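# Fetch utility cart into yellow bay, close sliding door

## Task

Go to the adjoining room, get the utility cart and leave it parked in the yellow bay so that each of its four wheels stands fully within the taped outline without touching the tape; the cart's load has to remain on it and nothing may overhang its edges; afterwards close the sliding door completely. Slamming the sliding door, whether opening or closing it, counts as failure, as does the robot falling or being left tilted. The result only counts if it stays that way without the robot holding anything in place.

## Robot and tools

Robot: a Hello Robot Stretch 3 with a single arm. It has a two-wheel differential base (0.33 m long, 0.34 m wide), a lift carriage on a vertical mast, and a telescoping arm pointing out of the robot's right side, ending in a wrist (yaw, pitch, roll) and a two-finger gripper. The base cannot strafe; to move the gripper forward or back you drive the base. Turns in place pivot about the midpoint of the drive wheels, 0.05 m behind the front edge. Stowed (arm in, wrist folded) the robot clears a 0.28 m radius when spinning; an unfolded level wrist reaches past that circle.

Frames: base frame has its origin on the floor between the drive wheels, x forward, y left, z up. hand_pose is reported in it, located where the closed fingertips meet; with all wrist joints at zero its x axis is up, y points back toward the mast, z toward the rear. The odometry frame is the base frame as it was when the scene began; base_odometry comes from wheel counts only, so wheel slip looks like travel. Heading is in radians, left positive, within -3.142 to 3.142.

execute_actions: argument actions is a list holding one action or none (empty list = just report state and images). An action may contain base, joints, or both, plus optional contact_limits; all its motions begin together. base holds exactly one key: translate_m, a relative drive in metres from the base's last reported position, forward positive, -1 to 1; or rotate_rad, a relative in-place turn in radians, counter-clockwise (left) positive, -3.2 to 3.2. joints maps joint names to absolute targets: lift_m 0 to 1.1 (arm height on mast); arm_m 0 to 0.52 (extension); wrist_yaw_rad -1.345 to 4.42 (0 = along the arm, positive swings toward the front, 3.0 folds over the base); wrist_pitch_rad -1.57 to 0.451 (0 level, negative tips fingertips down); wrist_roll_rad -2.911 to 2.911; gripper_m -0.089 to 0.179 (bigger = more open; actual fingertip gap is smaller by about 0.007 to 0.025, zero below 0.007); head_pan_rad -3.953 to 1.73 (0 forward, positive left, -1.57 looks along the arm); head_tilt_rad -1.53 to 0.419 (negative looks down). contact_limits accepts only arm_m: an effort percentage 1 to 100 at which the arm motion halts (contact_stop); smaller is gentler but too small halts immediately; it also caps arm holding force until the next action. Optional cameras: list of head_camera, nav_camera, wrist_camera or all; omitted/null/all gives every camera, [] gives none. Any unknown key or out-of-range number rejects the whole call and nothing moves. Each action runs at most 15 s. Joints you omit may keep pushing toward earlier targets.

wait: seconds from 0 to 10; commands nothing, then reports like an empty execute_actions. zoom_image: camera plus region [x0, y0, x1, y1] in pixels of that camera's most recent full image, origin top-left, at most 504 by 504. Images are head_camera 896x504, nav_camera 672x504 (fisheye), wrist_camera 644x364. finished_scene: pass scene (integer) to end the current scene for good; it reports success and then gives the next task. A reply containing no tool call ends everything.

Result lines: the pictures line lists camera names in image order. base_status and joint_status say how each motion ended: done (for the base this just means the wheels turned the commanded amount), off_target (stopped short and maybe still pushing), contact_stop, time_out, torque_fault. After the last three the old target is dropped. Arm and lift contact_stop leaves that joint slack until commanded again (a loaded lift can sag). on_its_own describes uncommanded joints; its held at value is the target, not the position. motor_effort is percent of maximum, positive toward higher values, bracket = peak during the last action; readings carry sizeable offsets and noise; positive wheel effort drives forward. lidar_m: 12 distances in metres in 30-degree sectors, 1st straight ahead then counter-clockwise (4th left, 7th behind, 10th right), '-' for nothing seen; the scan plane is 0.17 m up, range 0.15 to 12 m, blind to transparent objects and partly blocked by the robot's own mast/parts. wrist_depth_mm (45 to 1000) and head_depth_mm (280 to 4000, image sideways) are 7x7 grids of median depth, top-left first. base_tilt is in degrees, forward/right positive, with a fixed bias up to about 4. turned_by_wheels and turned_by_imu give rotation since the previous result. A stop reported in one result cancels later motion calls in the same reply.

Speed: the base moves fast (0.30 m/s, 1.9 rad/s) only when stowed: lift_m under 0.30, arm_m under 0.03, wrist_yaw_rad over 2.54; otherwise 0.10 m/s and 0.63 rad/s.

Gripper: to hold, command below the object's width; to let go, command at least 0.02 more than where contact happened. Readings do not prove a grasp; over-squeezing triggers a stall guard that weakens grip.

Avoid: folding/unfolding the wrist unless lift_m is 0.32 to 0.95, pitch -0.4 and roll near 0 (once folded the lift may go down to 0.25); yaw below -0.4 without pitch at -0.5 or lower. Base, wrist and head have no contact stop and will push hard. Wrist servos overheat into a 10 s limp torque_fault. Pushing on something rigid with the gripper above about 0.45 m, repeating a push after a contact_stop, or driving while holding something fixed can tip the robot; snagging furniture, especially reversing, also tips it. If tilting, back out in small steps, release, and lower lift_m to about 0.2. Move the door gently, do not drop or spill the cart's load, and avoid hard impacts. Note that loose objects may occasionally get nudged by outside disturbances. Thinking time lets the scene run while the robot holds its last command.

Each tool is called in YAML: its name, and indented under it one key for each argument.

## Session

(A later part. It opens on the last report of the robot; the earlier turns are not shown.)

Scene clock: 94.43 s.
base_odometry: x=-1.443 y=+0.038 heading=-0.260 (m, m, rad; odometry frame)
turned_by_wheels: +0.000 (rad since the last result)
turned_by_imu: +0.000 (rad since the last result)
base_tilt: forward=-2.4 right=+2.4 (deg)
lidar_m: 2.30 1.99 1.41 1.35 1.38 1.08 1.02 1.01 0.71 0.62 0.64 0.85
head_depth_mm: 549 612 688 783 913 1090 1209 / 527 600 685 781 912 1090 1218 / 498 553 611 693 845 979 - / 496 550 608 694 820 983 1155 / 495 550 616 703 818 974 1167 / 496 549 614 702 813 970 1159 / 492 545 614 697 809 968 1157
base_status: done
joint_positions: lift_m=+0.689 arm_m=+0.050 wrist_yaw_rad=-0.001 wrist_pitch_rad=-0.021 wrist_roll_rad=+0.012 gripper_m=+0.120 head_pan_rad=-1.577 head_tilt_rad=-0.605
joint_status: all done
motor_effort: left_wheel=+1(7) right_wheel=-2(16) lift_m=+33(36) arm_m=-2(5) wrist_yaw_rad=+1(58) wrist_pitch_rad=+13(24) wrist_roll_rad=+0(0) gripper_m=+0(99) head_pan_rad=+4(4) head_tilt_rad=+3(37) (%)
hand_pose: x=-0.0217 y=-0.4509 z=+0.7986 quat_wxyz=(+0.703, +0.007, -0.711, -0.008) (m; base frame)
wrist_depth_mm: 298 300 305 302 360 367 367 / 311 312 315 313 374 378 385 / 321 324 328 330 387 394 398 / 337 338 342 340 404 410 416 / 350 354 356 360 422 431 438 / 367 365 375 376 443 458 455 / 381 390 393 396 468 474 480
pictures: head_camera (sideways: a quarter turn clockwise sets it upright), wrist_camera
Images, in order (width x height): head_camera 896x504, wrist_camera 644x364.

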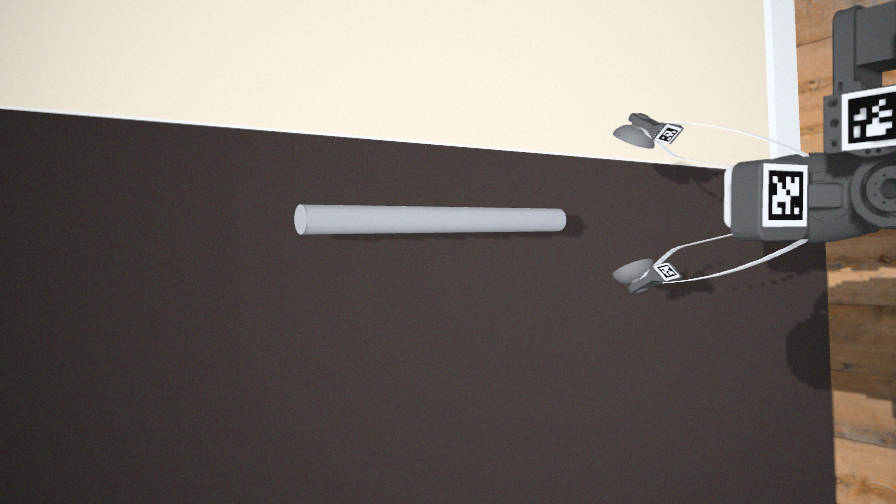

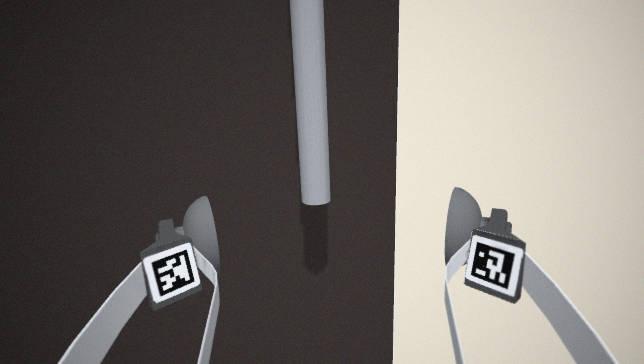

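execute_actions:
  actions:
    - {"joints":{"lift_m":0.76,"gripper_m":0.09}}
  cameras: []

execute_actions:
  actions:
    - {"joints":{"arm_m":0.19},"contact_limits":{"arm_m":15}}
  cameras: ["head_camera","wrist_camera"]

Scene clock: 101.67 s.
base_odometry: x=-1.443 y=+0.038 heading=-0.260 (m, m, rad; odometry frame)
turned_by_wheels: +0.000 (rad since the last result)
turned_by_imu: +0.000 (rad since the last result)
base_tilt: forward=-2.3 right=+2.4 (deg)
lidar_m: 2.29 2.00 1.42 1.35 1.38 1.07 1.03 1.01 0.71 0.62 0.64 0.85
head_depth_mm: 549 610 690 782 911 1092 - / 526 599 685 783 911 1078 - / 497 552 611 694 825 1002 - / 497 550 608 691 806 954 1164 / 495 551 618 703 820 976 1159 / 494 548 618 699 814 969 1160 / 492 546 613 699 812 966 1160
base_status: not commanded
joint_positions: lift_m=+0.759 arm_m=+0.050 wrist_yaw_rad=-0.001 wrist_pitch_rad=-0.020 wrist_roll_rad=+0.012 gripper_m=+0.090 head_pan_rad=-1.577 head_tilt_rad=-0.605
joint_status: all done
motor_effort: left_wheel=+1(1) right_wheel=-2(2) lift_m=+33(35) arm_m=-3(3) wrist_yaw_rad=+1(1) wrist_pitch_rad=+13(13) wrist_roll_rad=+0(0) gripper_m=-1(92) head_pan_rad=+5(5) head_tilt_rad=+3(3) (%)
hand_pose: x=-0.0217 y=-0.4509 z=+0.8686 quat_wxyz=(+0.703, +0.007, -0.711, -0.008) (m; base frame)
wrist_depth_mm: 299 300 303 302 358 363 368 / 310 312 315 314 374 379 381 / 321 324 329 329 389 395 397 / 335 337 341 340 406 412 415 / 351 353 354 357 369 433 434 / 366 369 375 378 443 453 455 / 383 387 393 397 462 471 479
pictures: none
No camera images: the call's "cameras" was empty. Leave "cameras" out to get every camera's image.

Scene clock: 103.97 s.
base_odometry: x=-1.443 y=+0.038 heading=-0.260 (m, m, rad; odometry frame)
turned_by_wheels: +0.000 (rad since the last result)
turned_by_imu: +0.000 (rad since the last result)
base_tilt: forward=-2.4 right=+2.4 (deg)
lidar_m: 2.30 1.99 1.42 1.35 1.38 1.07 1.02 1.01 0.71 0.63 0.64 0.85
head_depth_mm: 549 610 683 784 890 - - / 526 599 683 781 870 - 1198 / 498 553 610 686 - - 1177 / 497 551 608 691 819 982 1157 / 495 549 616 703 817 972 1166 / 493 549 614 700 811 972 1159 / 493 546 613 699 810 969 1160
base_status: not commanded
joint_positions: lift_m=+0.759 arm_m=+0.190 wrist_yaw_rad=-0.001 wrist_pitch_rad=-0.020 wrist_roll_rad=+0.012 gripper_m=+0.090 head_pan_rad=-1.577 head_tilt_rad=-0.605
joint_status: all done
motor_effort: left_wheel=+1(1) right_wheel=-1(1) lift_m=+33(33) arm_m=+4(3) wrist_yaw_rad=+1(2) wrist_pitch_rad=+13(13) wrist_roll_rad=+0(0) gripper_m=-1(1) head_pan_rad=+4(5) head_tilt_rad=+3(3) (%)
contact_limits: arm_m 15 (drawing in: default 24, maximum 40; extending or still: default 35, maximum 56)
hand_pose: x=-0.0216 y=-0.5904 z=+0.8686 quat_wxyz=(+0.703, +0.007, -0.711, -0.008) (m; base frame)
wrist_depth_mm: 172 174 175 117 178 233 235 / 179 180 181 121 186 243 244 / 186 187 188 125 193 252 255 / 194 195 197 130 201 263 265 / 202 204 205 137 210 275 278 / 213 212 218 145 221 290 293 / 222 225 227 154 233 303 305
pictures: head_camera (sideways: a quarter turn clockwise sets it upright), wrist_camera
Images, in order (width x height): head_camera 896x504, wrist_camera 644x364.

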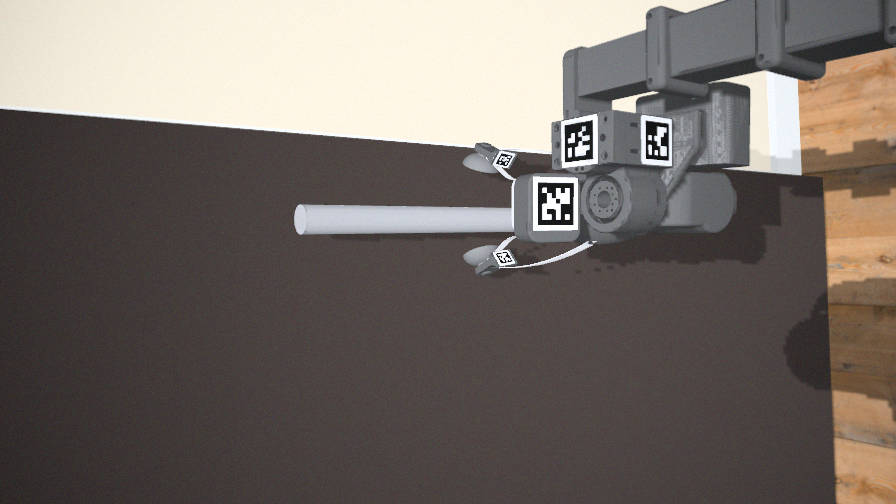

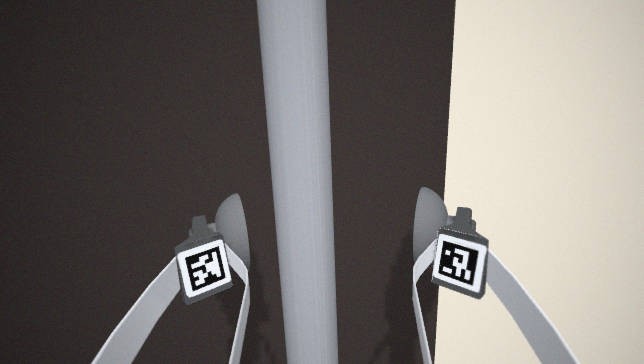

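execute_actions:
  actions:
    - {"joints":{"gripper_m":0.05}}
  cameras: []

execute_actions:
  actions:
    - {"base":{"translate_m":0.1}}
  cameras: ["head_camera","wrist_camera"]

Scene clock: 107.60 s.
base_odometry: x=-1.443 y=+0.038 heading=-0.259 (m, m, rad; odometry frame)
turned_by_wheels: +0.000 (rad since the last result)
turned_by_imu: +0.001 (rad since the last result)
base_tilt: forward=-2.3 right=+2.4 (deg)
lidar_m: 2.30 2.00 1.41 1.35 1.39 1.08 1.02 1.01 0.71 0.62 0.64 0.85
head_depth_mm: 548 610 688 786 892 - - / 526 597 682 780 867 - 1205 / 498 552 611 692 - - 1181 / 497 552 608 686 820 978 1155 / 495 550 618 705 817 974 1159 / 494 547 612 701 813 969 1160 / 492 546 612 694 808 963 1157
base_status: not commanded
joint_positions: lift_m=+0.759 arm_m=+0.190 wrist_yaw_rad=+0.006 wrist_pitch_rad=-0.020 wrist_roll_rad=+0.012 gripper_m=+0.050 head_pan_rad=-1.577 head_tilt_rad=-0.605
joint_status: all done
motor_effort: left_wheel=+2(2) right_wheel=-3(3) lift_m=+33(33) arm_m=+4(4) wrist_yaw_rad=-7(7) wrist_pitch_rad=+13(13) wrist_roll_rad=+0(0) gripper_m=-2(93) head_pan_rad=+4(4) head_tilt_rad=+3(3) (%)
hand_pose: x=-0.0200 y=-0.5904 z=+0.8686 quat_wxyz=(+0.703, +0.010, -0.711, -0.006) (m; base frame)
wrist_depth_mm: 173 174 174 114 177 232 233 / 179 180 181 119 184 241 243 / 186 187 189 124 191 251 253 / 194 196 196 129 200 263 264 / 203 203 203 136 - 273 275 / 212 213 217 141 221 285 290 / 223 223 225 149 230 303 305
pictures: none
No camera images: the call's "cameras" was empty. Leave "cameras" out to get every camera's image.

Scene clock: 109.93 s.
base_odometry: x=-1.347 y=+0.013 heading=-0.259 (m, m, rad; odometry frame)
turned_by_wheels: +0.001 (rad since the last result)
turned_by_imu: +0.000 (rad since the last result)
base_tilt: forward=-2.3 right=+2.3 (deg)
lidar_m: 2.28 2.00 1.42 1.35 1.39 1.18 1.13 1.00 0.70 0.62 0.64 0.84
head_depth_mm: 534 594 671 777 886 - - / 625 700 725 792 865 - 1198 / 493 546 615 700 - - 1179 / 491 545 592 658 809 968 1163 / 490 544 610 695 808 965 1164 / 490 542 610 692 807 963 1145 / 488 541 607 691 800 952 1144
base_status: done
joint_positions: lift_m=+0.759 arm_m=+0.190 wrist_yaw_rad=+0.028 wrist_pitch_rad=-0.020 wrist_roll_rad=+0.012 gripper_m=+0.050 head_pan_rad=-1.577 head_tilt_rad=-0.605
joint_status: not commanded
on_its_own: wrist_yaw_rad is at rest, and its effort (-36) is outside its rest range (-12 to +12)
motor_effort: left_wheel=+5(13) right_wheel=-11(30) lift_m=+33(33) arm_m=+0(4) wrist_yaw_rad=-36(95) wrist_pitch_rad=+12(13) wrist_roll_rad=+1(0) gripper_m=-7(19) head_pan_rad=+3(4) head_tilt_rad=+3(3) (%)
hand_pose: x=-0.0144 y=-0.5906 z=+0.8687 quat_wxyz=(+0.703, +0.017, -0.711, +0.002) (m; base frame)
wrist_depth_mm: 170 171 168 168 171 234 214 / 177 177 176 174 177 236 223 / 183 185 183 182 185 244 235 / 192 192 190 189 192 251 249 / 201 201 199 198 - 255 263 / 209 211 213 141 214 266 275 / 220 220 220 145 222 280 292
pictures: head_camera (sideways: a quarter turn clockwise sets it upright), wrist_camera
Images, in order (width x height): head_camera 896x504, wrist_camera 644x364.

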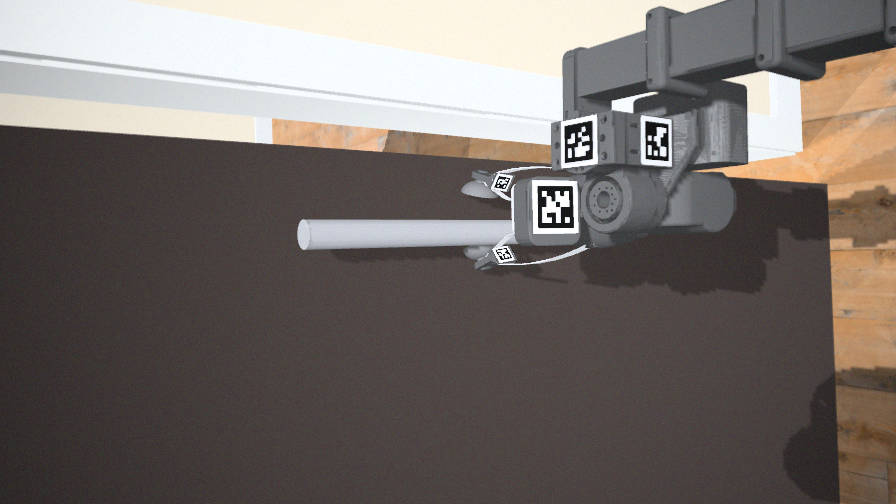

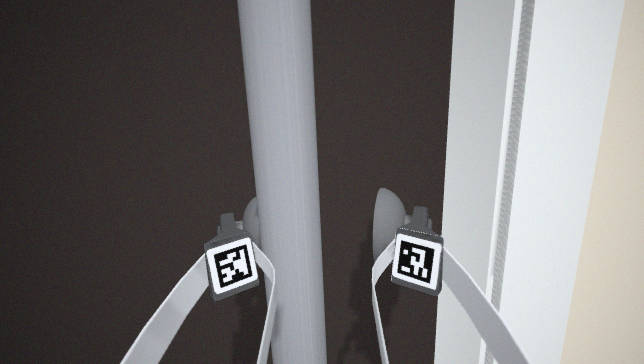

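execute_actions:
  actions: []
  cameras: ["wrist_camera"]

Scene clock: 112.30 s.
base_odometry: x=-1.347 y=+0.013 heading=-0.259 (m, m, rad; odometry frame)
turned_by_wheels: +0.000 (rad since the last result)
turned_by_imu: +0.000 (rad since the last result)
base_tilt: forward=-2.3 right=+2.4 (deg)
lidar_m: 2.28 2.00 1.42 1.35 1.39 1.18 1.12 1.00 0.70 0.62 0.64 0.85
head_depth_mm: 534 595 672 779 889 - - / 624 696 723 793 860 - 1193 / 493 549 615 703 - 1067 1182 / 491 546 594 659 809 972 1155 / 492 544 611 696 810 965 1160 / 489 543 610 694 808 963 1150 / 489 541 607 691 800 958 1145
base_status: done
joint_positions: lift_m=+0.759 arm_m=+0.190 wrist_yaw_rad=+0.051 wrist_pitch_rad=-0.020 wrist_roll_rad=+0.012 gripper_m=+0.050 head_pan_rad=-1.577 head_tilt_rad=-0.605
joint_status: not commanded
on_its_own: wrist_yaw_rad is held at +0.045, not at your +0.000, by its stall guard, which is not easing now
motor_effort: left_wheel=+3(13) right_wheel=-5(30) lift_m=+33(33) arm_m=+0(4) wrist_yaw_rad=-8(95) wrist_pitch_rad=+12(13) wrist_roll_rad=+0(0) gripper_m=-3(19) head_pan_rad=+3(4) head_tilt_rad=+3(3) (%)
hand_pose: x=-0.0083 y=-0.5904 z=+0.8687 quat_wxyz=(+0.703, +0.026, -0.711, +0.011) (m; base frame)
wrist_depth_mm: 173 173 171 114 170 247 209 / 180 179 178 117 176 249 218 / 188 187 186 121 183 252 229 / 196 195 194 125 192 255 239 / 205 204 201 130 - 263 255 / 215 214 214 137 213 264 267 / 225 225 222 147 221 274 282
pictures: wrist_camera
Images, in order (width x height): wrist_camera 644x364.

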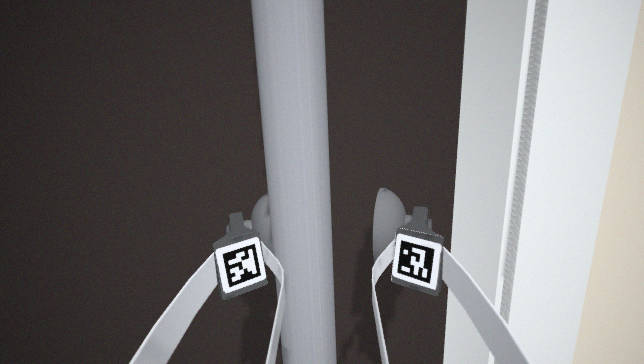

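execute_actions:
  actions:
    - {"base":{"translate_m":0.4},"joints":{"wrist_yaw_rad":0.0,"head_pan_rad":-1.2,"head_tilt_rad":-0.5}}

Scene clock: 121.90 s.
base_odometry: x=-0.960 y=-0.090 heading=-0.259 (m, m, rad; odometry frame)
turned_by_wheels: +0.000 (rad since the last result)
turned_by_imu: -0.120 (rad since the last result)
base_tilt: forward=-2.4 right=+2.3 (deg)
lidar_m: 1.60 2.28 1.51 1.37 1.38 1.65 1.50 1.13 0.85 0.60 0.60 0.74
head_depth_mm: 454 495 543 599 664 759 920 / 464 504 555 615 689 786 910 / 474 519 569 634 713 815 948 / 483 529 585 648 738 848 995 / 495 544 601 671 760 877 1037 / 506 556 616 689 788 912 1092 / 519 570 635 713 816 952 1145
base_status: done
joint_positions: lift_m=+0.759 arm_m=+0.190 wrist_yaw_rad=-0.036 wrist_pitch_rad=-0.025 wrist_roll_rad=+0.012 gripper_m=+0.050 head_pan_rad=-1.207 head_tilt_rad=-0.506
joint_status: wrist_yaw_rad off_target (ended at -0.036, target +0.000); the others done
on_its_own: wrist_yaw_rad is held at -0.039, not at your +0.000, by its stall guard, which is not easing now
motor_effort: left_wheel=-1(12) right_wheel=+3(30) lift_m=+33(33) arm_m=+6(8) wrist_yaw_rad=-3(92) wrist_pitch_rad=+15(16) wrist_roll_rad=+0(0) gripper_m=-5(20) head_pan_rad=+5(36) head_tilt_rad=+4(20) (%)
hand_pose: x=-0.0307 y=-0.5899 z=+0.8674 quat_wxyz=(+0.703, -0.004, -0.711, -0.022) (m; base frame)
wrist_depth_mm: 145 151 158 161 173 - - / 151 156 164 167 180 - - / 156 162 170 174 187 - - / 161 167 177 183 196 - - / 168 175 181 192 124 - 466 / 174 182 196 199 218 - 473 / 182 188 202 210 228 - 479
pictures: head_camera (sideways: a quarter turn clockwise sets it upright), nav_camera (sideways: a quarter turn counterclockwise sets it upright), wrist_camera
Images, in order (width x height): head_camera 896x504, nav_camera 672x504, wrist_camera 644x364.

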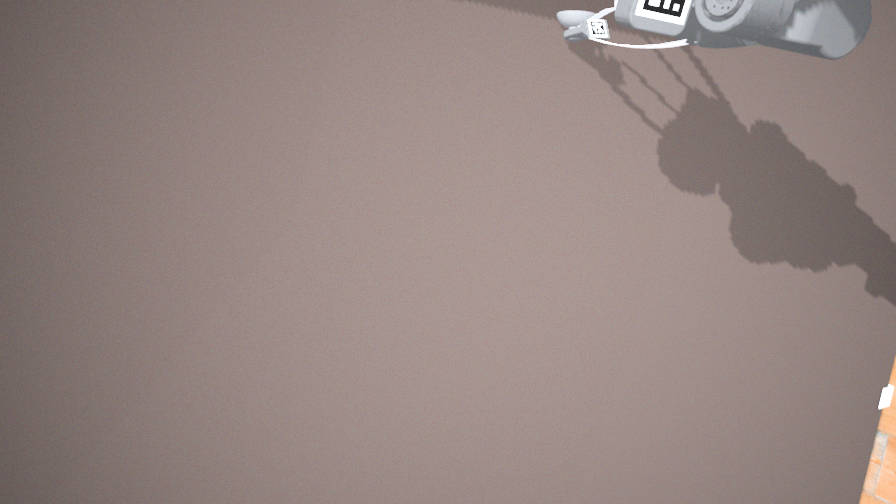

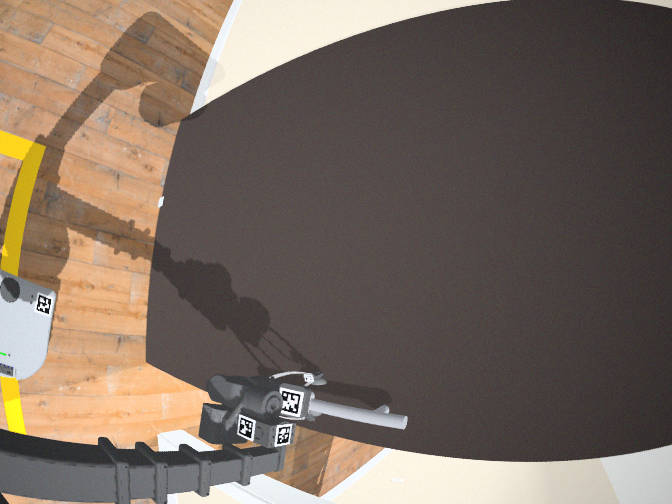

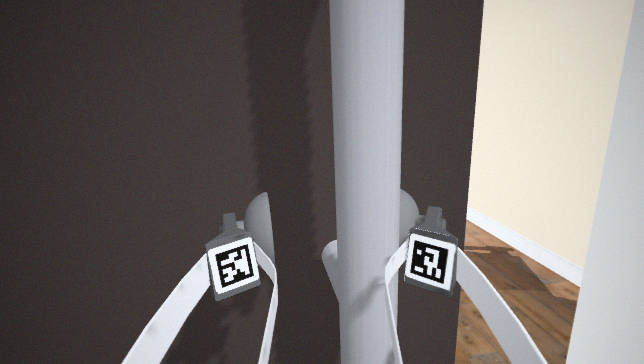

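execute_actions:
  actions:
    - {"base":{"rotate_rad":0.14},"joints":{"arm_m":0.165,"wrist_yaw_rad":0.0,"head_pan_rad":-1.9,"head_tilt_rad":-0.5}}

Scene clock: 132.03 s.
base_odometry: x=-0.960 y=-0.090 heading=-0.119 (m, m, rad; odometry frame)
turned_by_wheels: +0.140 (rad since the last result)
turned_by_imu: +0.077 (rad since the last result)
base_tilt: forward=-2.4 right=+2.4 (deg)
lidar_m: 1.93 2.13 1.47 1.37 1.40 1.61 1.51 1.02 0.86 0.59 0.61 0.78
head_depth_mm: 721 764 818 898 1012 1198 1253 / 2271 2416 2612 2301 1116 1221 1272 / 2701 2906 3098 2507 1908 1575 - / 3040 3278 3452 2516 1915 - 1215 / 2887 3114 2282 2222 1811 - 995 / 487 518 565 613 662 - 884 / 458 497 539 578 652 732 828
base_status: done
joint_positions: lift_m=+0.759 arm_m=+0.165 wrist_yaw_rad=+0.055 wrist_pitch_rad=-0.019 wrist_roll_rad=+0.013 gripper_m=+0.050 head_pan_rad=-1.893 head_tilt_rad=-0.505
joint_status: wrist_yaw_rad off_target (ended at +0.055, target +0.000); the others done
on_its_own: wrist_yaw_rad is held at +0.048, not at your +0.000, by its stall guard, which is not easing now
motor_effort: left_wheel=+1(26) right_wheel=-4(34) lift_m=+33(33) arm_m=-1(11) wrist_yaw_rad=-9(100) wrist_pitch_rad=+12(15) wrist_roll_rad=+0(0) gripper_m=-3(20) head_pan_rad=-5(48) head_tilt_rad=+3(6) (%)
hand_pose: x=-0.0074 y=-0.5655 z=+0.8689 quat_wxyz=(+0.703, +0.027, -0.711, +0.012) (m; base frame)
wrist_depth_mm: 172 172 173 114 175 - - / 179 179 180 118 182 - - / 185 186 187 122 190 - - / 194 194 195 127 198 - - / 202 203 201 133 - - - / 212 211 216 139 219 - - / 220 222 223 149 226 - -
pictures: head_camera (sideways: a quarter turn clockwise sets it upright), nav_camera (sideways: a quarter turn counterclockwise sets it upright), wrist_camera
Images, in order (width x height): head_camera 896x504, nav_camera 672x504, wrist_camera 644x364.

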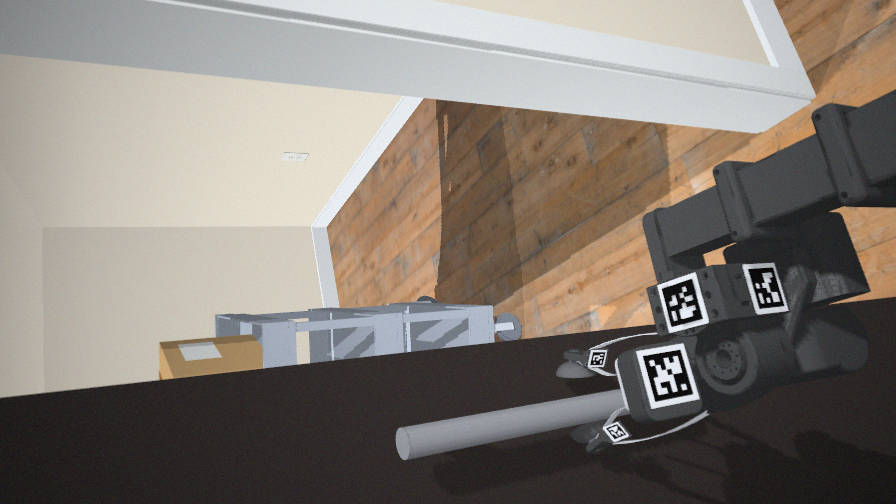

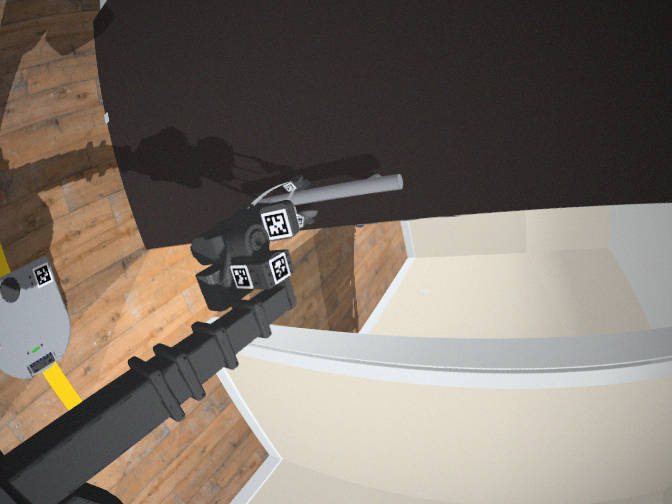

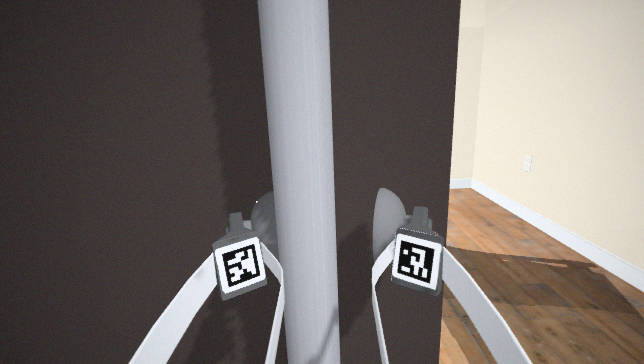

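execute_actions:
  actions:
    - {"joints":{"gripper_m":0.075,"wrist_yaw_rad":0.02}}
  cameras: []

execute_actions:
  actions:
    - {"joints":{"arm_m":0.0}}
  cameras: []

execute_actions:
  actions:
    - {"joints":{"wrist_yaw_rad":2.7,"wrist_pitch_rad":-0.4,"gripper_m":0.0,"lift_m":0.4}}
  cameras: []

execute_actions:
  actions:
    - {"joints":{"lift_m":0.27},"base":{"rotate_rad":0.04}}
  cameras: []

execute_actions:
  actions:
    - {"base":{"translate_m":-0.7}}
  cameras: ["nav_camera"]

Scene clock: 159.83 s.
base_odometry: x=-0.960 y=-0.090 heading=-0.119 (m, m, rad; odometry frame)
turned_by_wheels: +0.000 (rad since the last result)
turned_by_imu: +0.000 (rad since the last result)
base_tilt: forward=-2.4 right=+2.3 (deg)
lidar_m: 1.93 2.14 1.46 1.37 1.40 1.60 1.51 1.02 0.86 0.60 0.61 0.79
head_depth_mm: 719 763 818 895 1017 1204 1266 / 2293 2450 2610 2304 1116 1219 1277 / 2705 2891 3129 2540 1889 1569 - / 3022 3291 3502 2558 1909 - 1201 / 2913 3170 2309 2212 1828 - 999 / 487 522 565 615 668 784 888 / 460 498 541 579 650 734 834
base_status: not commanded
joint_positions: lift_m=+0.759 arm_m=+0.165 wrist_yaw_rad=+0.022 wrist_pitch_rad=-0.019 wrist_roll_rad=+0.013 gripper_m=+0.075 head_pan_rad=-1.893 head_tilt_rad=-0.505
joint_status: all done
motor_effort: left_wheel=+1(2) right_wheel=-1(4) lift_m=+33(33) arm_m=-2(2) wrist_yaw_rad=-2(21) wrist_pitch_rad=+12(12) wrist_roll_rad=+0(0) gripper_m=+0(87) head_pan_rad=-4(5) head_tilt_rad=+3(4) (%)
hand_pose: x=-0.0158 y=-0.5659 z=+0.8689 quat_wxyz=(+0.703, +0.015, -0.711, +0.001) (m; base frame)
wrist_depth_mm: 170 171 171 175 180 - - / 176 178 178 181 187 - - / 183 185 186 188 195 - - / 190 193 194 196 203 - - / 198 202 200 205 210 - - / 207 209 216 214 222 - - / 217 219 223 157 235 - -
pictures: none
No camera images: the call's "cameras" was empty. Leave "cameras" out to get every camera's image.

Scene clock: 162.27 s.
base_odometry: x=-0.960 y=-0.090 heading=-0.119 (m, m, rad; odometry frame)
turned_by_wheels: +0.000 (rad since the last result)
turned_by_imu: +0.000 (rad since the last result)
base_tilt: forward=-2.4 right=+2.4 (deg)
lidar_m: 1.93 2.14 1.46 1.37 1.40 1.61 1.51 1.02 0.86 0.60 0.61 0.78
head_depth_mm: 722 765 817 897 1012 1200 1267 / 2284 2441 2616 2299 1115 1220 1252 / 2697 2906 3130 2522 1898 1532 1268 / 3007 3313 3529 2536 1907 1520 1270 / 2966 3092 2297 2223 1775 834 921 / 487 520 565 615 670 769 882 / 461 497 541 578 654 728 828
base_status: not commanded
joint_positions: lift_m=+0.759 arm_m=+0.002 wrist_yaw_rad=+0.021 wrist_pitch_rad=-0.019 wrist_roll_rad=+0.013 gripper_m=+0.075 head_pan_rad=-1.893 head_tilt_rad=-0.505
joint_status: all done
joint sent to its limit — the command would take arm_m past its lower limit, so that joint was sent only as far as its limit.
motor_effort: left_wheel=+1(1) right_wheel=-1(1) lift_m=+33(33) arm_m=-2(4) wrist_yaw_rad=-1(3) wrist_pitch_rad=+12(12) wrist_roll_rad=+0(0) gripper_m=+1(0) head_pan_rad=-3(5) head_tilt_rad=+3(3) (%)
hand_pose: x=-0.0161 y=-0.4028 z=+0.8689 quat_wxyz=(+0.703, +0.015, -0.711, +0.000) (m; base frame)
wrist_depth_mm: 314 315 324 325 - - - / 326 330 334 336 - - - / 338 342 347 349 - - - / 350 358 360 367 - - 593 / 368 372 375 382 - - 586 / 381 385 397 402 - - 598 / 403 406 416 422 - - 599
pictures: none
No camera images: the call's "cameras" was empty. Leave "cameras" out to get every camera's image.

Scene clock: 166.37 s.
base_odometry: x=-0.960 y=-0.090 heading=-0.119 (m, m, rad; odometry frame)
turned_by_wheels: +0.000 (rad since the last result)
turned_by_imu: +0.000 (rad since the last result)
base_tilt: forward=-2.4 right=+2.4 (deg)
lidar_m: 1.93 2.14 1.46 1.37 1.40 1.61 1.51 1.02 0.86 0.60 0.61 0.78
head_depth_mm: 720 765 818 895 1015 1201 1261 / 2286 2429 2584 2314 1119 1225 1254 / 2686 2933 3179 2549 1904 1523 1263 / 3035 3307 3469 2546 1896 1533 1278 / 2954 3086 2325 2212 1788 857 968 / 488 522 565 614 671 776 889 / 460 498 542 580 656 732 834
base_status: not commanded
joint_positions: lift_m=+0.401 arm_m=+0.002 wrist_yaw_rad=+2.698 wrist_pitch_rad=-0.415 wrist_roll_rad=+0.013 gripper_m=+0.000 head_pan_rad=-1.893 head_tilt_rad=-0.505
joint_status: all done
motor_effort: left_wheel=+1(1) right_wheel=+0(1) lift_m=+8(30) arm_m=-3(2) wrist_yaw_rad=+2(1) wrist_pitch_rad=+9(10) wrist_roll_rad=+0(0) gripper_m=-3(95) head_pan_rad=-5(3) head_tilt_rad=+3(4) (%)
hand_pose: x=+0.0752 y=+0.0560 z=+0.4142 quat_wxyz=(+0.294, +0.711, -0.012, +0.639) (m; base frame)
wrist_depth_mm: - - - - - - - / - - - - - - - / - - - - - - - / 964 926 896 881 858 839 821 / - 757 742 - 713 703 691 / - 646 626 602 600 601 594 / 558 - 564 545 534 524 518
pictures: none
No camera images: the call's "cameras" was empty. Leave "cameras" out to get every camera's image.

Scene clock: 168.37 s.
base_odometry: x=-0.960 y=-0.090 heading=-0.079 (m, m, rad; odometry frame)
turned_by_wheels: +0.040 (rad since the last result)
turned_by_imu: +0.040 (rad since the last result)
base_tilt: forward=-2.3 right=+2.4 (deg)
lidar_m: 2.17 2.05 1.44 1.37 1.41 1.59 1.51 0.97 0.86 0.60 0.61 0.81
head_depth_mm: 2083 805 853 909 1004 1148 1248 / 2417 2593 2754 2537 1819 1345 1261 / 2944 3174 3256 2514 1916 1527 1269 / 2947 3245 3494 2474 1909 1524 1269 / 2920 1935 1729 675 745 824 947 / 473 513 561 603 665 774 888 / 459 496 540 593 656 737 839
base_status: done
joint_positions: lift_m=+0.271 arm_m=+0.002 wrist_yaw_rad=+2.698 wrist_pitch_rad=-0.415 wrist_roll_rad=+0.013 gripper_m=+0.000 head_pan_rad=-1.893 head_tilt_rad=-0.505
joint_status: all done
motor_effort: left_wheel=-1(4) right_wheel=+1(5) lift_m=+8(6) arm_m=-3(3) wrist_yaw_rad=+3(3) wrist_pitch_rad=+9(9) wrist_roll_rad=+0(0) gripper_m=-2(3) head_pan_rad=-2(4) head_tilt_rad=+3(4) (%)
hand_pose: x=+0.0752 y=+0.0560 z=+0.2841 quat_wxyz=(+0.295, +0.711, -0.012, +0.639) (m; base frame)
wrist_depth_mm: - - - - - - - / - - - - - - 995 / 919 887 850 831 809 785 766 / 720 693 679 665 644 630 620 / - 568 556 - 538 524 516 / - 496 - 451 446 452 444 / - - - 412 402 396 391
pictures: none
No camera images: the call's "cameras" was empty. Leave "cameras" out to get every camera's image.

Scene clock: 172.33 s.
base_odometry: x=-1.658 y=-0.034 heading=-0.080 (m, m, rad; odometry frame)
turned_by_wheels: +0.000 (rad since the last result)
turned_by_imu: +0.001 (rad since the last result)
base_tilt: forward=-2.4 right=+2.4 (deg)
lidar_m: 2.29 1.99 1.41 1.34 1.21 0.85 0.81 0.83 0.72 0.68 0.85 0.86
head_depth_mm: 650 718 800 905 1036 1208 1260 / 630 690 763 856 973 1129 1241 / 606 663 730 816 921 1065 1206 / 585 638 702 783 878 996 1163 / 567 615 675 748 835 942 1098 / 548 594 649 715 794 896 1025 / 530 574 625 687 762 847 983
base_status: done
joint_positions: lift_m=+0.271 arm_m=+0.002 wrist_yaw_rad=+2.699 wrist_pitch_rad=-0.415 wrist_roll_rad=+0.013 gripper_m=+0.000 head_pan_rad=-1.893 head_tilt_rad=-0.505
joint_status: not commanded
motor_effort: left_wheel=-1(8) right_wheel=+1(5) lift_m=+8(8) arm_m=-2(3) wrist_yaw_rad=+2(3) wrist_pitch_rad=+9(9) wrist_roll_rad=+0(0) gripper_m=-3(4) head_pan_rad=-3(5) head_tilt_rad=+3(3) (%)
hand_pose: x=+0.0751 y=+0.0560 z=+0.2841 quat_wxyz=(+0.294, +0.711, -0.011, +0.639) (m; base frame)
wrist_depth_mm: - - - - - - - / - - - - - - - / 901 867 852 821 801 785 760 / 719 685 670 661 649 627 613 / - 574 558 - 539 526 514 / - 494 - 449 449 450 444 / - - - 416 404 395 388
pictures: nav_camera (sideways: a quarter turn counterclockwise sets it upright)
Images, in order (width x height): nav_camera 672x504.

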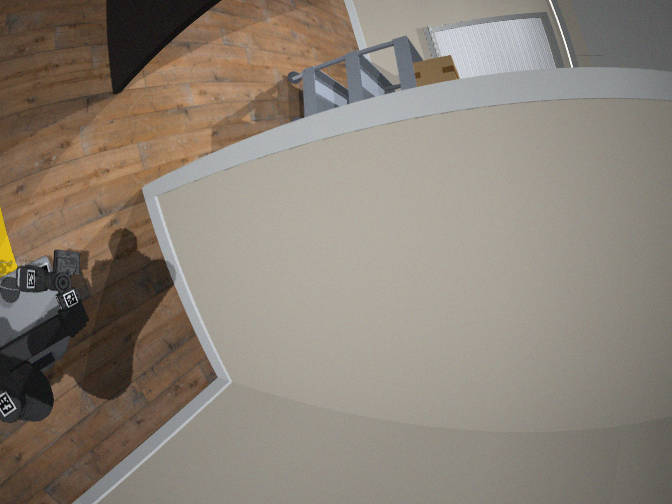

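execute_actions:
  actions:
    - {"base":{"rotate_rad":-0.8}}
  cameras: []

execute_actions:
  actions:
    - {"base":{"translate_m":0.48}}
  cameras: []

execute_actions:
  actions:
    - {"base":{"rotate_rad":0.8},"joints":{"head_pan_rad":-1.0,"head_tilt_rad":-1.0,"lift_m":0.34}}

Scene clock: 181.23 s.
base_odometry: x=-1.658 y=-0.034 heading=-0.879 (m, m, rad; odometry frame)
turned_by_wheels: -0.800 (rad since the last result)
turned_by_imu: -0.800 (rad since the last result)
base_tilt: forward=-2.4 right=+2.4 (deg)
lidar_m: 0.85 1.16 2.96 1.60 1.35 1.34 0.97 0.82 0.81 0.82 0.69 0.68
head_depth_mm: 642 695 757 833 921 1039 1175 / 668 728 795 876 976 1106 1209 / 697 759 835 924 1036 1185 1264 / 725 792 877 978 1107 1270 1270 / 759 834 925 1044 1179 1366 1277 / 795 878 982 1094 1206 1325 1277 / 817 878 929 986 1037 1102 1170
base_status: done
joint_positions: lift_m=+0.271 arm_m=+0.002 wrist_yaw_rad=+2.699 wrist_pitch_rad=-0.415 wrist_roll_rad=+0.013 gripper_m=+0.000 head_pan_rad=-1.893 head_tilt_rad=-0.505
joint_status: not commanded
motor_effort: left_wheel=+2(7) right_wheel=-2(6) lift_m=+8(8) arm_m=-2(2) wrist_yaw_rad=+2(2) wrist_pitch_rad=+10(9) wrist_roll_rad=+0(0) gripper_m=-3(3) head_pan_rad=-4(3) head_tilt_rad=+4(3) (%)
hand_pose: x=+0.0751 y=+0.0560 z=+0.2841 quat_wxyz=(+0.294, +0.711, -0.011, +0.639) (m; base frame)
wrist_depth_mm: - - - - - - - / - - - - - - 976 / 919 874 862 832 805 785 762 / 721 691 679 664 641 631 615 / - 571 554 - 538 523 517 / - 498 - 451 451 453 440 / - - - 411 399 397 388
pictures: none
No camera images: the call's "cameras" was empty. Leave "cameras" out to get every camera's image.

Scene clock: 184.57 s.
base_odometry: x=-1.352 y=-0.404 heading=-0.879 (m, m, rad; odometry frame)
turned_by_wheels: +0.000 (rad since the last result)
turned_by_imu: +0.000 (rad since the last result)
base_tilt: forward=-2.3 right=+2.4 (deg)
lidar_m: 0.37 0.50 2.64 2.03 1.71 1.70 1.36 1.13 0.73 0.38 0.37 1.43
head_depth_mm: 904 983 1074 1172 1296 1438 1260 / 938 1029 1118 1234 1370 1481 1266 / 806 893 997 1131 1308 1428 1268 / 638 692 757 829 921 1030 1153 / 529 568 606 653 710 775 855 / 451 478 507 541 578 619 669 / 394 414 435 460 486 516 538
base_status: done
joint_positions: lift_m=+0.271 arm_m=+0.002 wrist_yaw_rad=+2.699 wrist_pitch_rad=-0.415 wrist_roll_rad=+0.013 gripper_m=+0.000 head_pan_rad=-1.893 head_tilt_rad=-0.505
joint_status: not commanded
motor_effort: left_wheel=+1(7) right_wheel=-2(5) lift_m=+8(8) arm_m=-2(3) wrist_yaw_rad=+2(1) wrist_pitch_rad=+9(10) wrist_roll_rad=+0(0) gripper_m=-3(3) head_pan_rad=-4(3) head_tilt_rad=+3(3) (%)
hand_pose: x=+0.0750 y=+0.0560 z=+0.2841 quat_wxyz=(+0.294, +0.711, -0.011, +0.639) (m; base frame)
wrist_depth_mm: - - - - - 950 437 / - - - - - 873 419 / 928 891 856 829 800 722 404 / 724 693 671 678 658 608 392 / - 566 557 - 539 524 375 / - 499 - 451 448 452 362 / - - - 416 401 397 378
pictures: none
No camera images: the call's "cameras" was empty. Leave "cameras" out to get every camera's image.

Scene clock: 186.43 s.
base_odometry: x=-1.352 y=-0.404 heading=-0.079 (m, m, rad; odometry frame)
turned_by_wheels: +0.800 (rad since the last result)
turned_by_imu: +0.801 (rad since the last result)
base_tilt: forward=-2.4 right=+2.4 (deg)
lidar_m: 0.91 2.52 1.79 1.70 1.69 1.19 1.13 0.49 0.37 1.41 0.37 0.37
head_depth_mm: 2333 1821 1681 1473 1316 1191 1093 / 2338 1944 1680 1478 1320 1209 - / 2336 1964 1687 1494 1319 1204 - / 2377 1980 1692 1489 1311 1200 1107 / 2366 1893 498 627 943 1200 1091 / 314 372 482 669 1212 1207 1102 / 324 399 491 824 1304 1210 1098
base_status: done
joint_positions: lift_m=+0.339 arm_m=+0.002 wrist_yaw_rad=+2.699 wrist_pitch_rad=-0.416 wrist_roll_rad=+0.013 gripper_m=+0.000 head_pan_rad=-1.007 head_tilt_rad=-0.988
joint_status: all done
motor_effort: left_wheel=-1(6) right_wheel=+1(6) lift_m=+33(37) arm_m=-2(2) wrist_yaw_rad=+2(2) wrist_pitch_rad=+10(10) wrist_roll_rad=+0(0) gripper_m=-3(3) head_pan_rad=+6(50) head_tilt_rad=-7(43) (%)
hand_pose: x=+0.0750 y=+0.0559 z=+0.3524 quat_wxyz=(+0.295, +0.711, -0.011, +0.639) (m; base frame)
wrist_depth_mm: - - - - - - - / - - - - - - - / - - - 986 927 912 903 / 845 811 787 783 740 743 717 / - 672 657 - 627 617 605 / - 567 562 530 526 526 520 / 494 - - 486 469 461 457
pictures: head_camera (sideways: a quarter turn clockwise sets it upright), nav_camera (sideways: a quarter turn counterclockwise sets it upright), wrist_camera
Images, in order (width x height): head_camera 896x504, nav_camera 672x504, wrist_camera 644x364.

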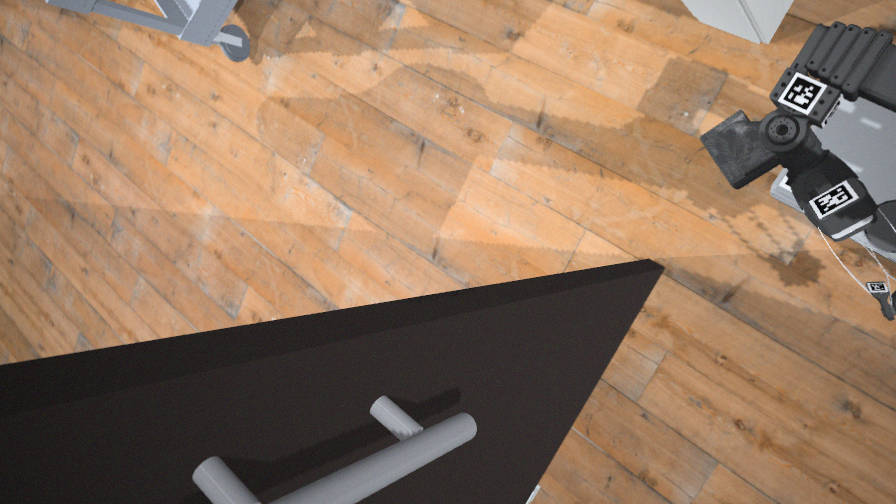

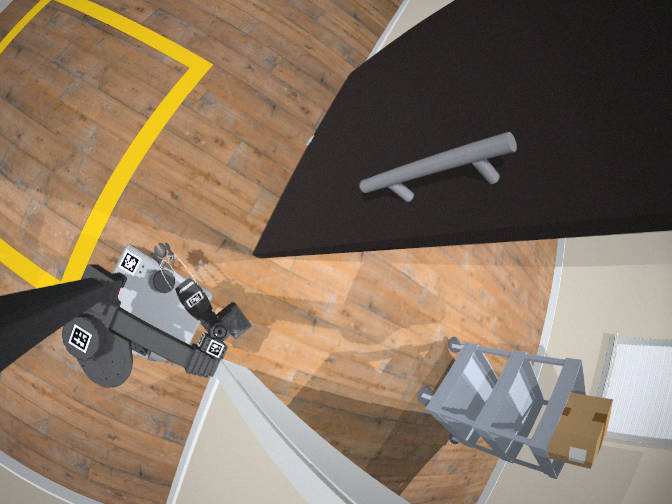

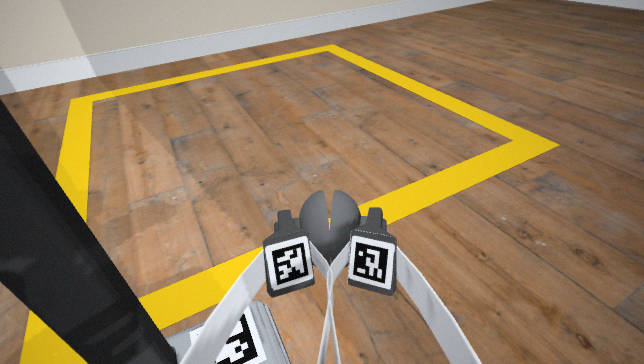

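execute_actions:
  actions:
    - {"joints":{"wrist_yaw_rad":1.57,"head_pan_rad":-0.7,"head_tilt_rad":-1.2}}
  cameras: []

execute_actions:
  actions:
    - {"joints":{"wrist_pitch_rad":0.0,"lift_m":0.3}}
  cameras: ["head_camera","wrist_camera"]

Scene clock: 192.23 s.
base_odometry: x=-1.352 y=-0.404 heading=-0.079 (m, m, rad; odometry frame)
turned_by_wheels: +0.000 (rad since the last result)
turned_by_imu: +0.000 (rad since the last result)
base_tilt: forward=-2.4 right=+2.4 (deg)
lidar_m: 0.91 2.53 1.78 1.70 1.69 1.19 1.13 0.49 0.37 1.42 0.37 0.37
head_depth_mm: 1700 1560 1429 1328 1236 1160 1081 / 1712 1555 1431 1334 1243 - - / 365 470 707 1310 1261 - - / 404 513 698 1105 1239 1195 - / 403 520 909 1330 1261 1175 1101 / 547 776 1293 1354 1264 1182 1104 / 672 1041 1456 1372 1275 1177 1114
base_status: not commanded
joint_positions: lift_m=+0.339 arm_m=+0.002 wrist_yaw_rad=+1.572 wrist_pitch_rad=-0.416 wrist_roll_rad=+0.013 gripper_m=+0.000 head_pan_rad=-0.707 head_tilt_rad=-1.185
joint_status: all done
motor_effort: left_wheel=-2(1) right_wheel=+1(1) lift_m=+33(33) arm_m=-3(3) wrist_yaw_rad=-3(5) wrist_pitch_rad=+10(10) wrist_roll_rad=+0(0) gripper_m=-3(3) head_pan_rad=+4(31) head_tilt_rad=-9(28) (%)
hand_pose: x=+0.2033 y=-0.1469 z=+0.3524 quat_wxyz=(+0.590, +0.595, -0.389, +0.383) (m; base frame)
wrist_depth_mm: - - - - 372 198 165 / - - - - 384 202 - / - - - 964 401 207 857 / 829 821 791 784 414 228 723 / 676 663 650 - 378 270 606 / 572 561 556 530 386 504 518 / 500 496 483 477 460 462 456
pictures: none
No camera images: the call's "cameras" was empty. Leave "cameras" out to get every camera's image.

Scene clock: 193.40 s.
base_odometry: x=-1.352 y=-0.404 heading=-0.079 (m, m, rad; odometry frame)
turned_by_wheels: +0.000 (rad since the last result)
turned_by_imu: +0.000 (rad since the last result)
base_tilt: forward=-2.4 right=+2.4 (deg)
lidar_m: 0.91 2.52 1.79 1.70 1.68 1.19 1.13 0.49 0.37 1.41 0.37 0.37
head_depth_mm: 1692 1566 1433 1324 1235 1149 1090 / 1701 1551 1438 1328 1245 - - / 365 471 706 1314 1265 - - / 404 513 702 1106 1245 1198 - / 402 520 912 1332 1262 1176 1104 / 548 776 1308 1351 1261 1182 1111 / 675 1045 1466 1365 1267 1177 1112
base_status: not commanded
joint_positions: lift_m=+0.301 arm_m=+0.002 wrist_yaw_rad=+1.572 wrist_pitch_rad=-0.022 wrist_roll_rad=+0.013 gripper_m=+0.000 head_pan_rad=-0.707 head_tilt_rad=-1.185
joint_status: all done
motor_effort: left_wheel=-1(1) right_wheel=+1(1) lift_m=+8(31) arm_m=-2(2) wrist_yaw_rad=-3(3) wrist_pitch_rad=+14(15) wrist_roll_rad=+0(0) gripper_m=-3(3) head_pan_rad=+3(4) head_tilt_rad=-8(8) (%)
hand_pose: x=+0.2343 y=-0.1468 z=+0.4097 quat_wxyz=(+0.503, +0.509, -0.497, +0.491) (m; base frame)
wrist_depth_mm: - - - - 369 199 165 / - - - - 379 201 171 / - - - - 390 204 180 / - - - - 400 207 - / - - - - 364 209 982 / 896 869 865 790 368 213 751 / 694 682 663 661 509 216 623
pictures: head_camera (sideways: a quarter turn clockwise sets it upright), wrist_camera
Images, in order (width x height): head_camera 896x504, wrist_camera 644x364.

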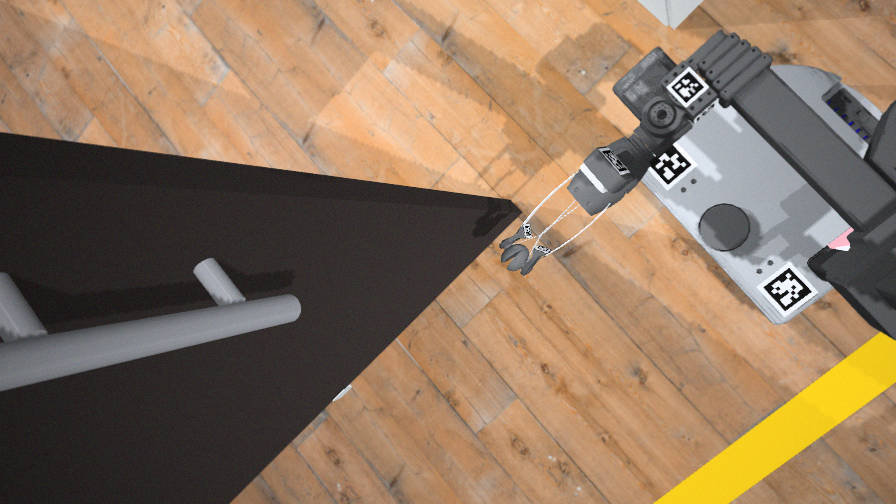

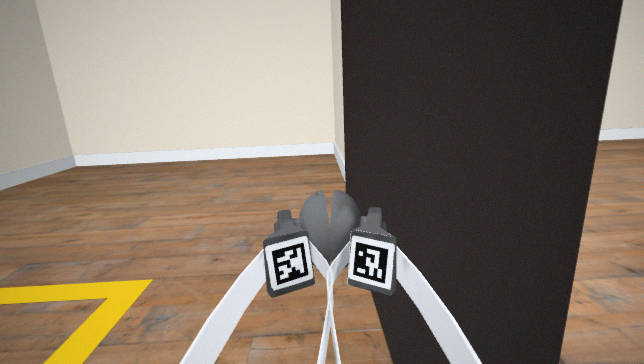

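execute_actions:
  actions:
    - {"base":{"translate_m":-0.04}}
  cameras: []

execute_actions:
  actions:
    - {"joints":{"arm_m":0.09},"contact_limits":{"arm_m":15}}
  cameras: ["head_camera","wrist_camera"]

Scene clock: 200.47 s.
base_odometry: x=-1.392 y=-0.401 heading=-0.080 (m, m, rad; odometry frame)
turned_by_wheels: +0.000 (rad since the last result)
turned_by_imu: +0.000 (rad since the last result)
base_tilt: forward=-2.4 right=+2.4 (deg)
lidar_m: 0.92 2.52 1.78 1.70 1.63 1.15 1.09 0.49 0.35 1.41 1.60 0.40
head_depth_mm: 1697 1550 1429 1313 1230 1146 1085 / 1717 1566 1437 1327 1247 - - / 1672 1554 1426 1343 1263 - - / 407 517 705 1116 1241 1190 - / 467 546 916 1327 1255 1172 1102 / 439 780 1318 1353 1258 1182 1107 / 681 1054 1455 1366 1262 1184 1111
base_status: done
joint_positions: lift_m=+0.301 arm_m=+0.002 wrist_yaw_rad=+1.572 wrist_pitch_rad=-0.022 wrist_roll_rad=+0.013 gripper_m=+0.000 head_pan_rad=-0.707 head_tilt_rad=-1.185
joint_status: not commanded
motor_effort: left_wheel=-1(5) right_wheel=+2(2) lift_m=+7(8) arm_m=-2(2) wrist_yaw_rad=-2(2) wrist_pitch_rad=+13(14) wrist_roll_rad=-1(0) gripper_m=-3(3) head_pan_rad=+4(5) head_tilt_rad=-9(9) (%)
hand_pose: x=+0.2343 y=-0.1468 z=+0.4099 quat_wxyz=(+0.502, +0.509, -0.497, +0.492) (m; base frame)
wrist_depth_mm: - - - - 376 202 - / - - - - 383 211 - / - - - - 398 221 - / - - - - 406 230 - / - - - - 369 241 - / 884 871 856 793 374 252 794 / 688 683 670 665 513 264 628
pictures: none
No camera images: the call's "cameras" was empty. Leave "cameras" out to get every camera's image.

Scene clock: 202.33 s.
base_odometry: x=-1.392 y=-0.401 heading=-0.080 (m, m, rad; odometry frame)
turned_by_wheels: +0.000 (rad since the last result)
turned_by_imu: +0.000 (rad since the last result)
base_tilt: forward=-2.3 right=+2.4 (deg)
lidar_m: 0.92 2.52 1.78 1.70 1.63 1.15 1.09 0.49 0.35 1.41 1.60 0.40
head_depth_mm: 1693 1550 1435 1318 1259 1149 1085 / 1710 1566 1436 1332 1238 1184 - / 1670 1545 1426 1336 1239 - - / 408 517 708 1110 1249 1192 - / 467 546 920 1332 1249 1179 1104 / 439 782 1307 1351 1260 1183 1107 / 680 1053 1463 1366 1267 1187 1110
base_status: not commanded
joint_positions: lift_m=+0.301 arm_m=+0.090 wrist_yaw_rad=+1.571 wrist_pitch_rad=-0.022 wrist_roll_rad=+0.013 gripper_m=+0.000 head_pan_rad=-0.707 head_tilt_rad=-1.185
joint_status: all done
motor_effort: left_wheel=-1(1) right_wheel=+2(2) lift_m=+8(8) arm_m=+4(3) wrist_yaw_rad=-1(2) wrist_pitch_rad=+13(13) wrist_roll_rad=+0(0) gripper_m=-2(3) head_pan_rad=+4(4) head_tilt_rad=-9(9) (%)
contact_limits: arm_m 15 (drawing in: default 24, maximum 40; extending or still: default 35, maximum 56)
hand_pose: x=+0.2343 y=-0.2346 z=+0.4099 quat_wxyz=(+0.503, +0.509, -0.497, +0.491) (m; base frame)
wrist_depth_mm: - - - 728 204 - - / - - - 869 212 - - / - - - - 221 - - / - - - - 230 - - / - - - - - - - / 890 881 856 754 787 800 789 / 688 685 677 632 265 636 618
pictures: head_camera (sideways: a quarter turn clockwise sets it upright), wrist_camera
Images, in order (width x height): head_camera 896x504, wrist_camera 644x364.

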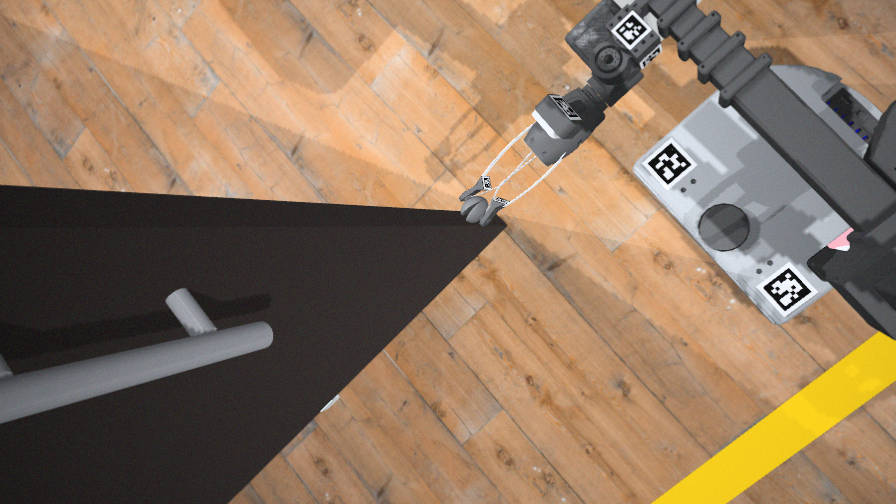

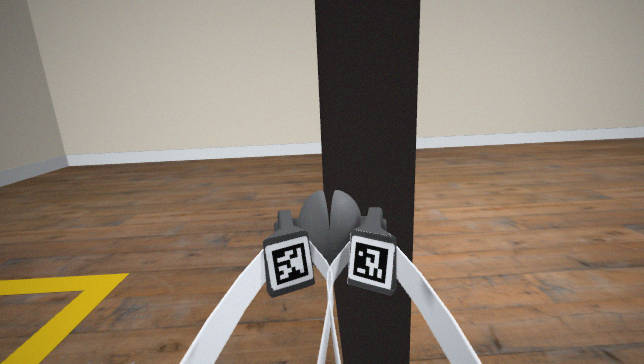

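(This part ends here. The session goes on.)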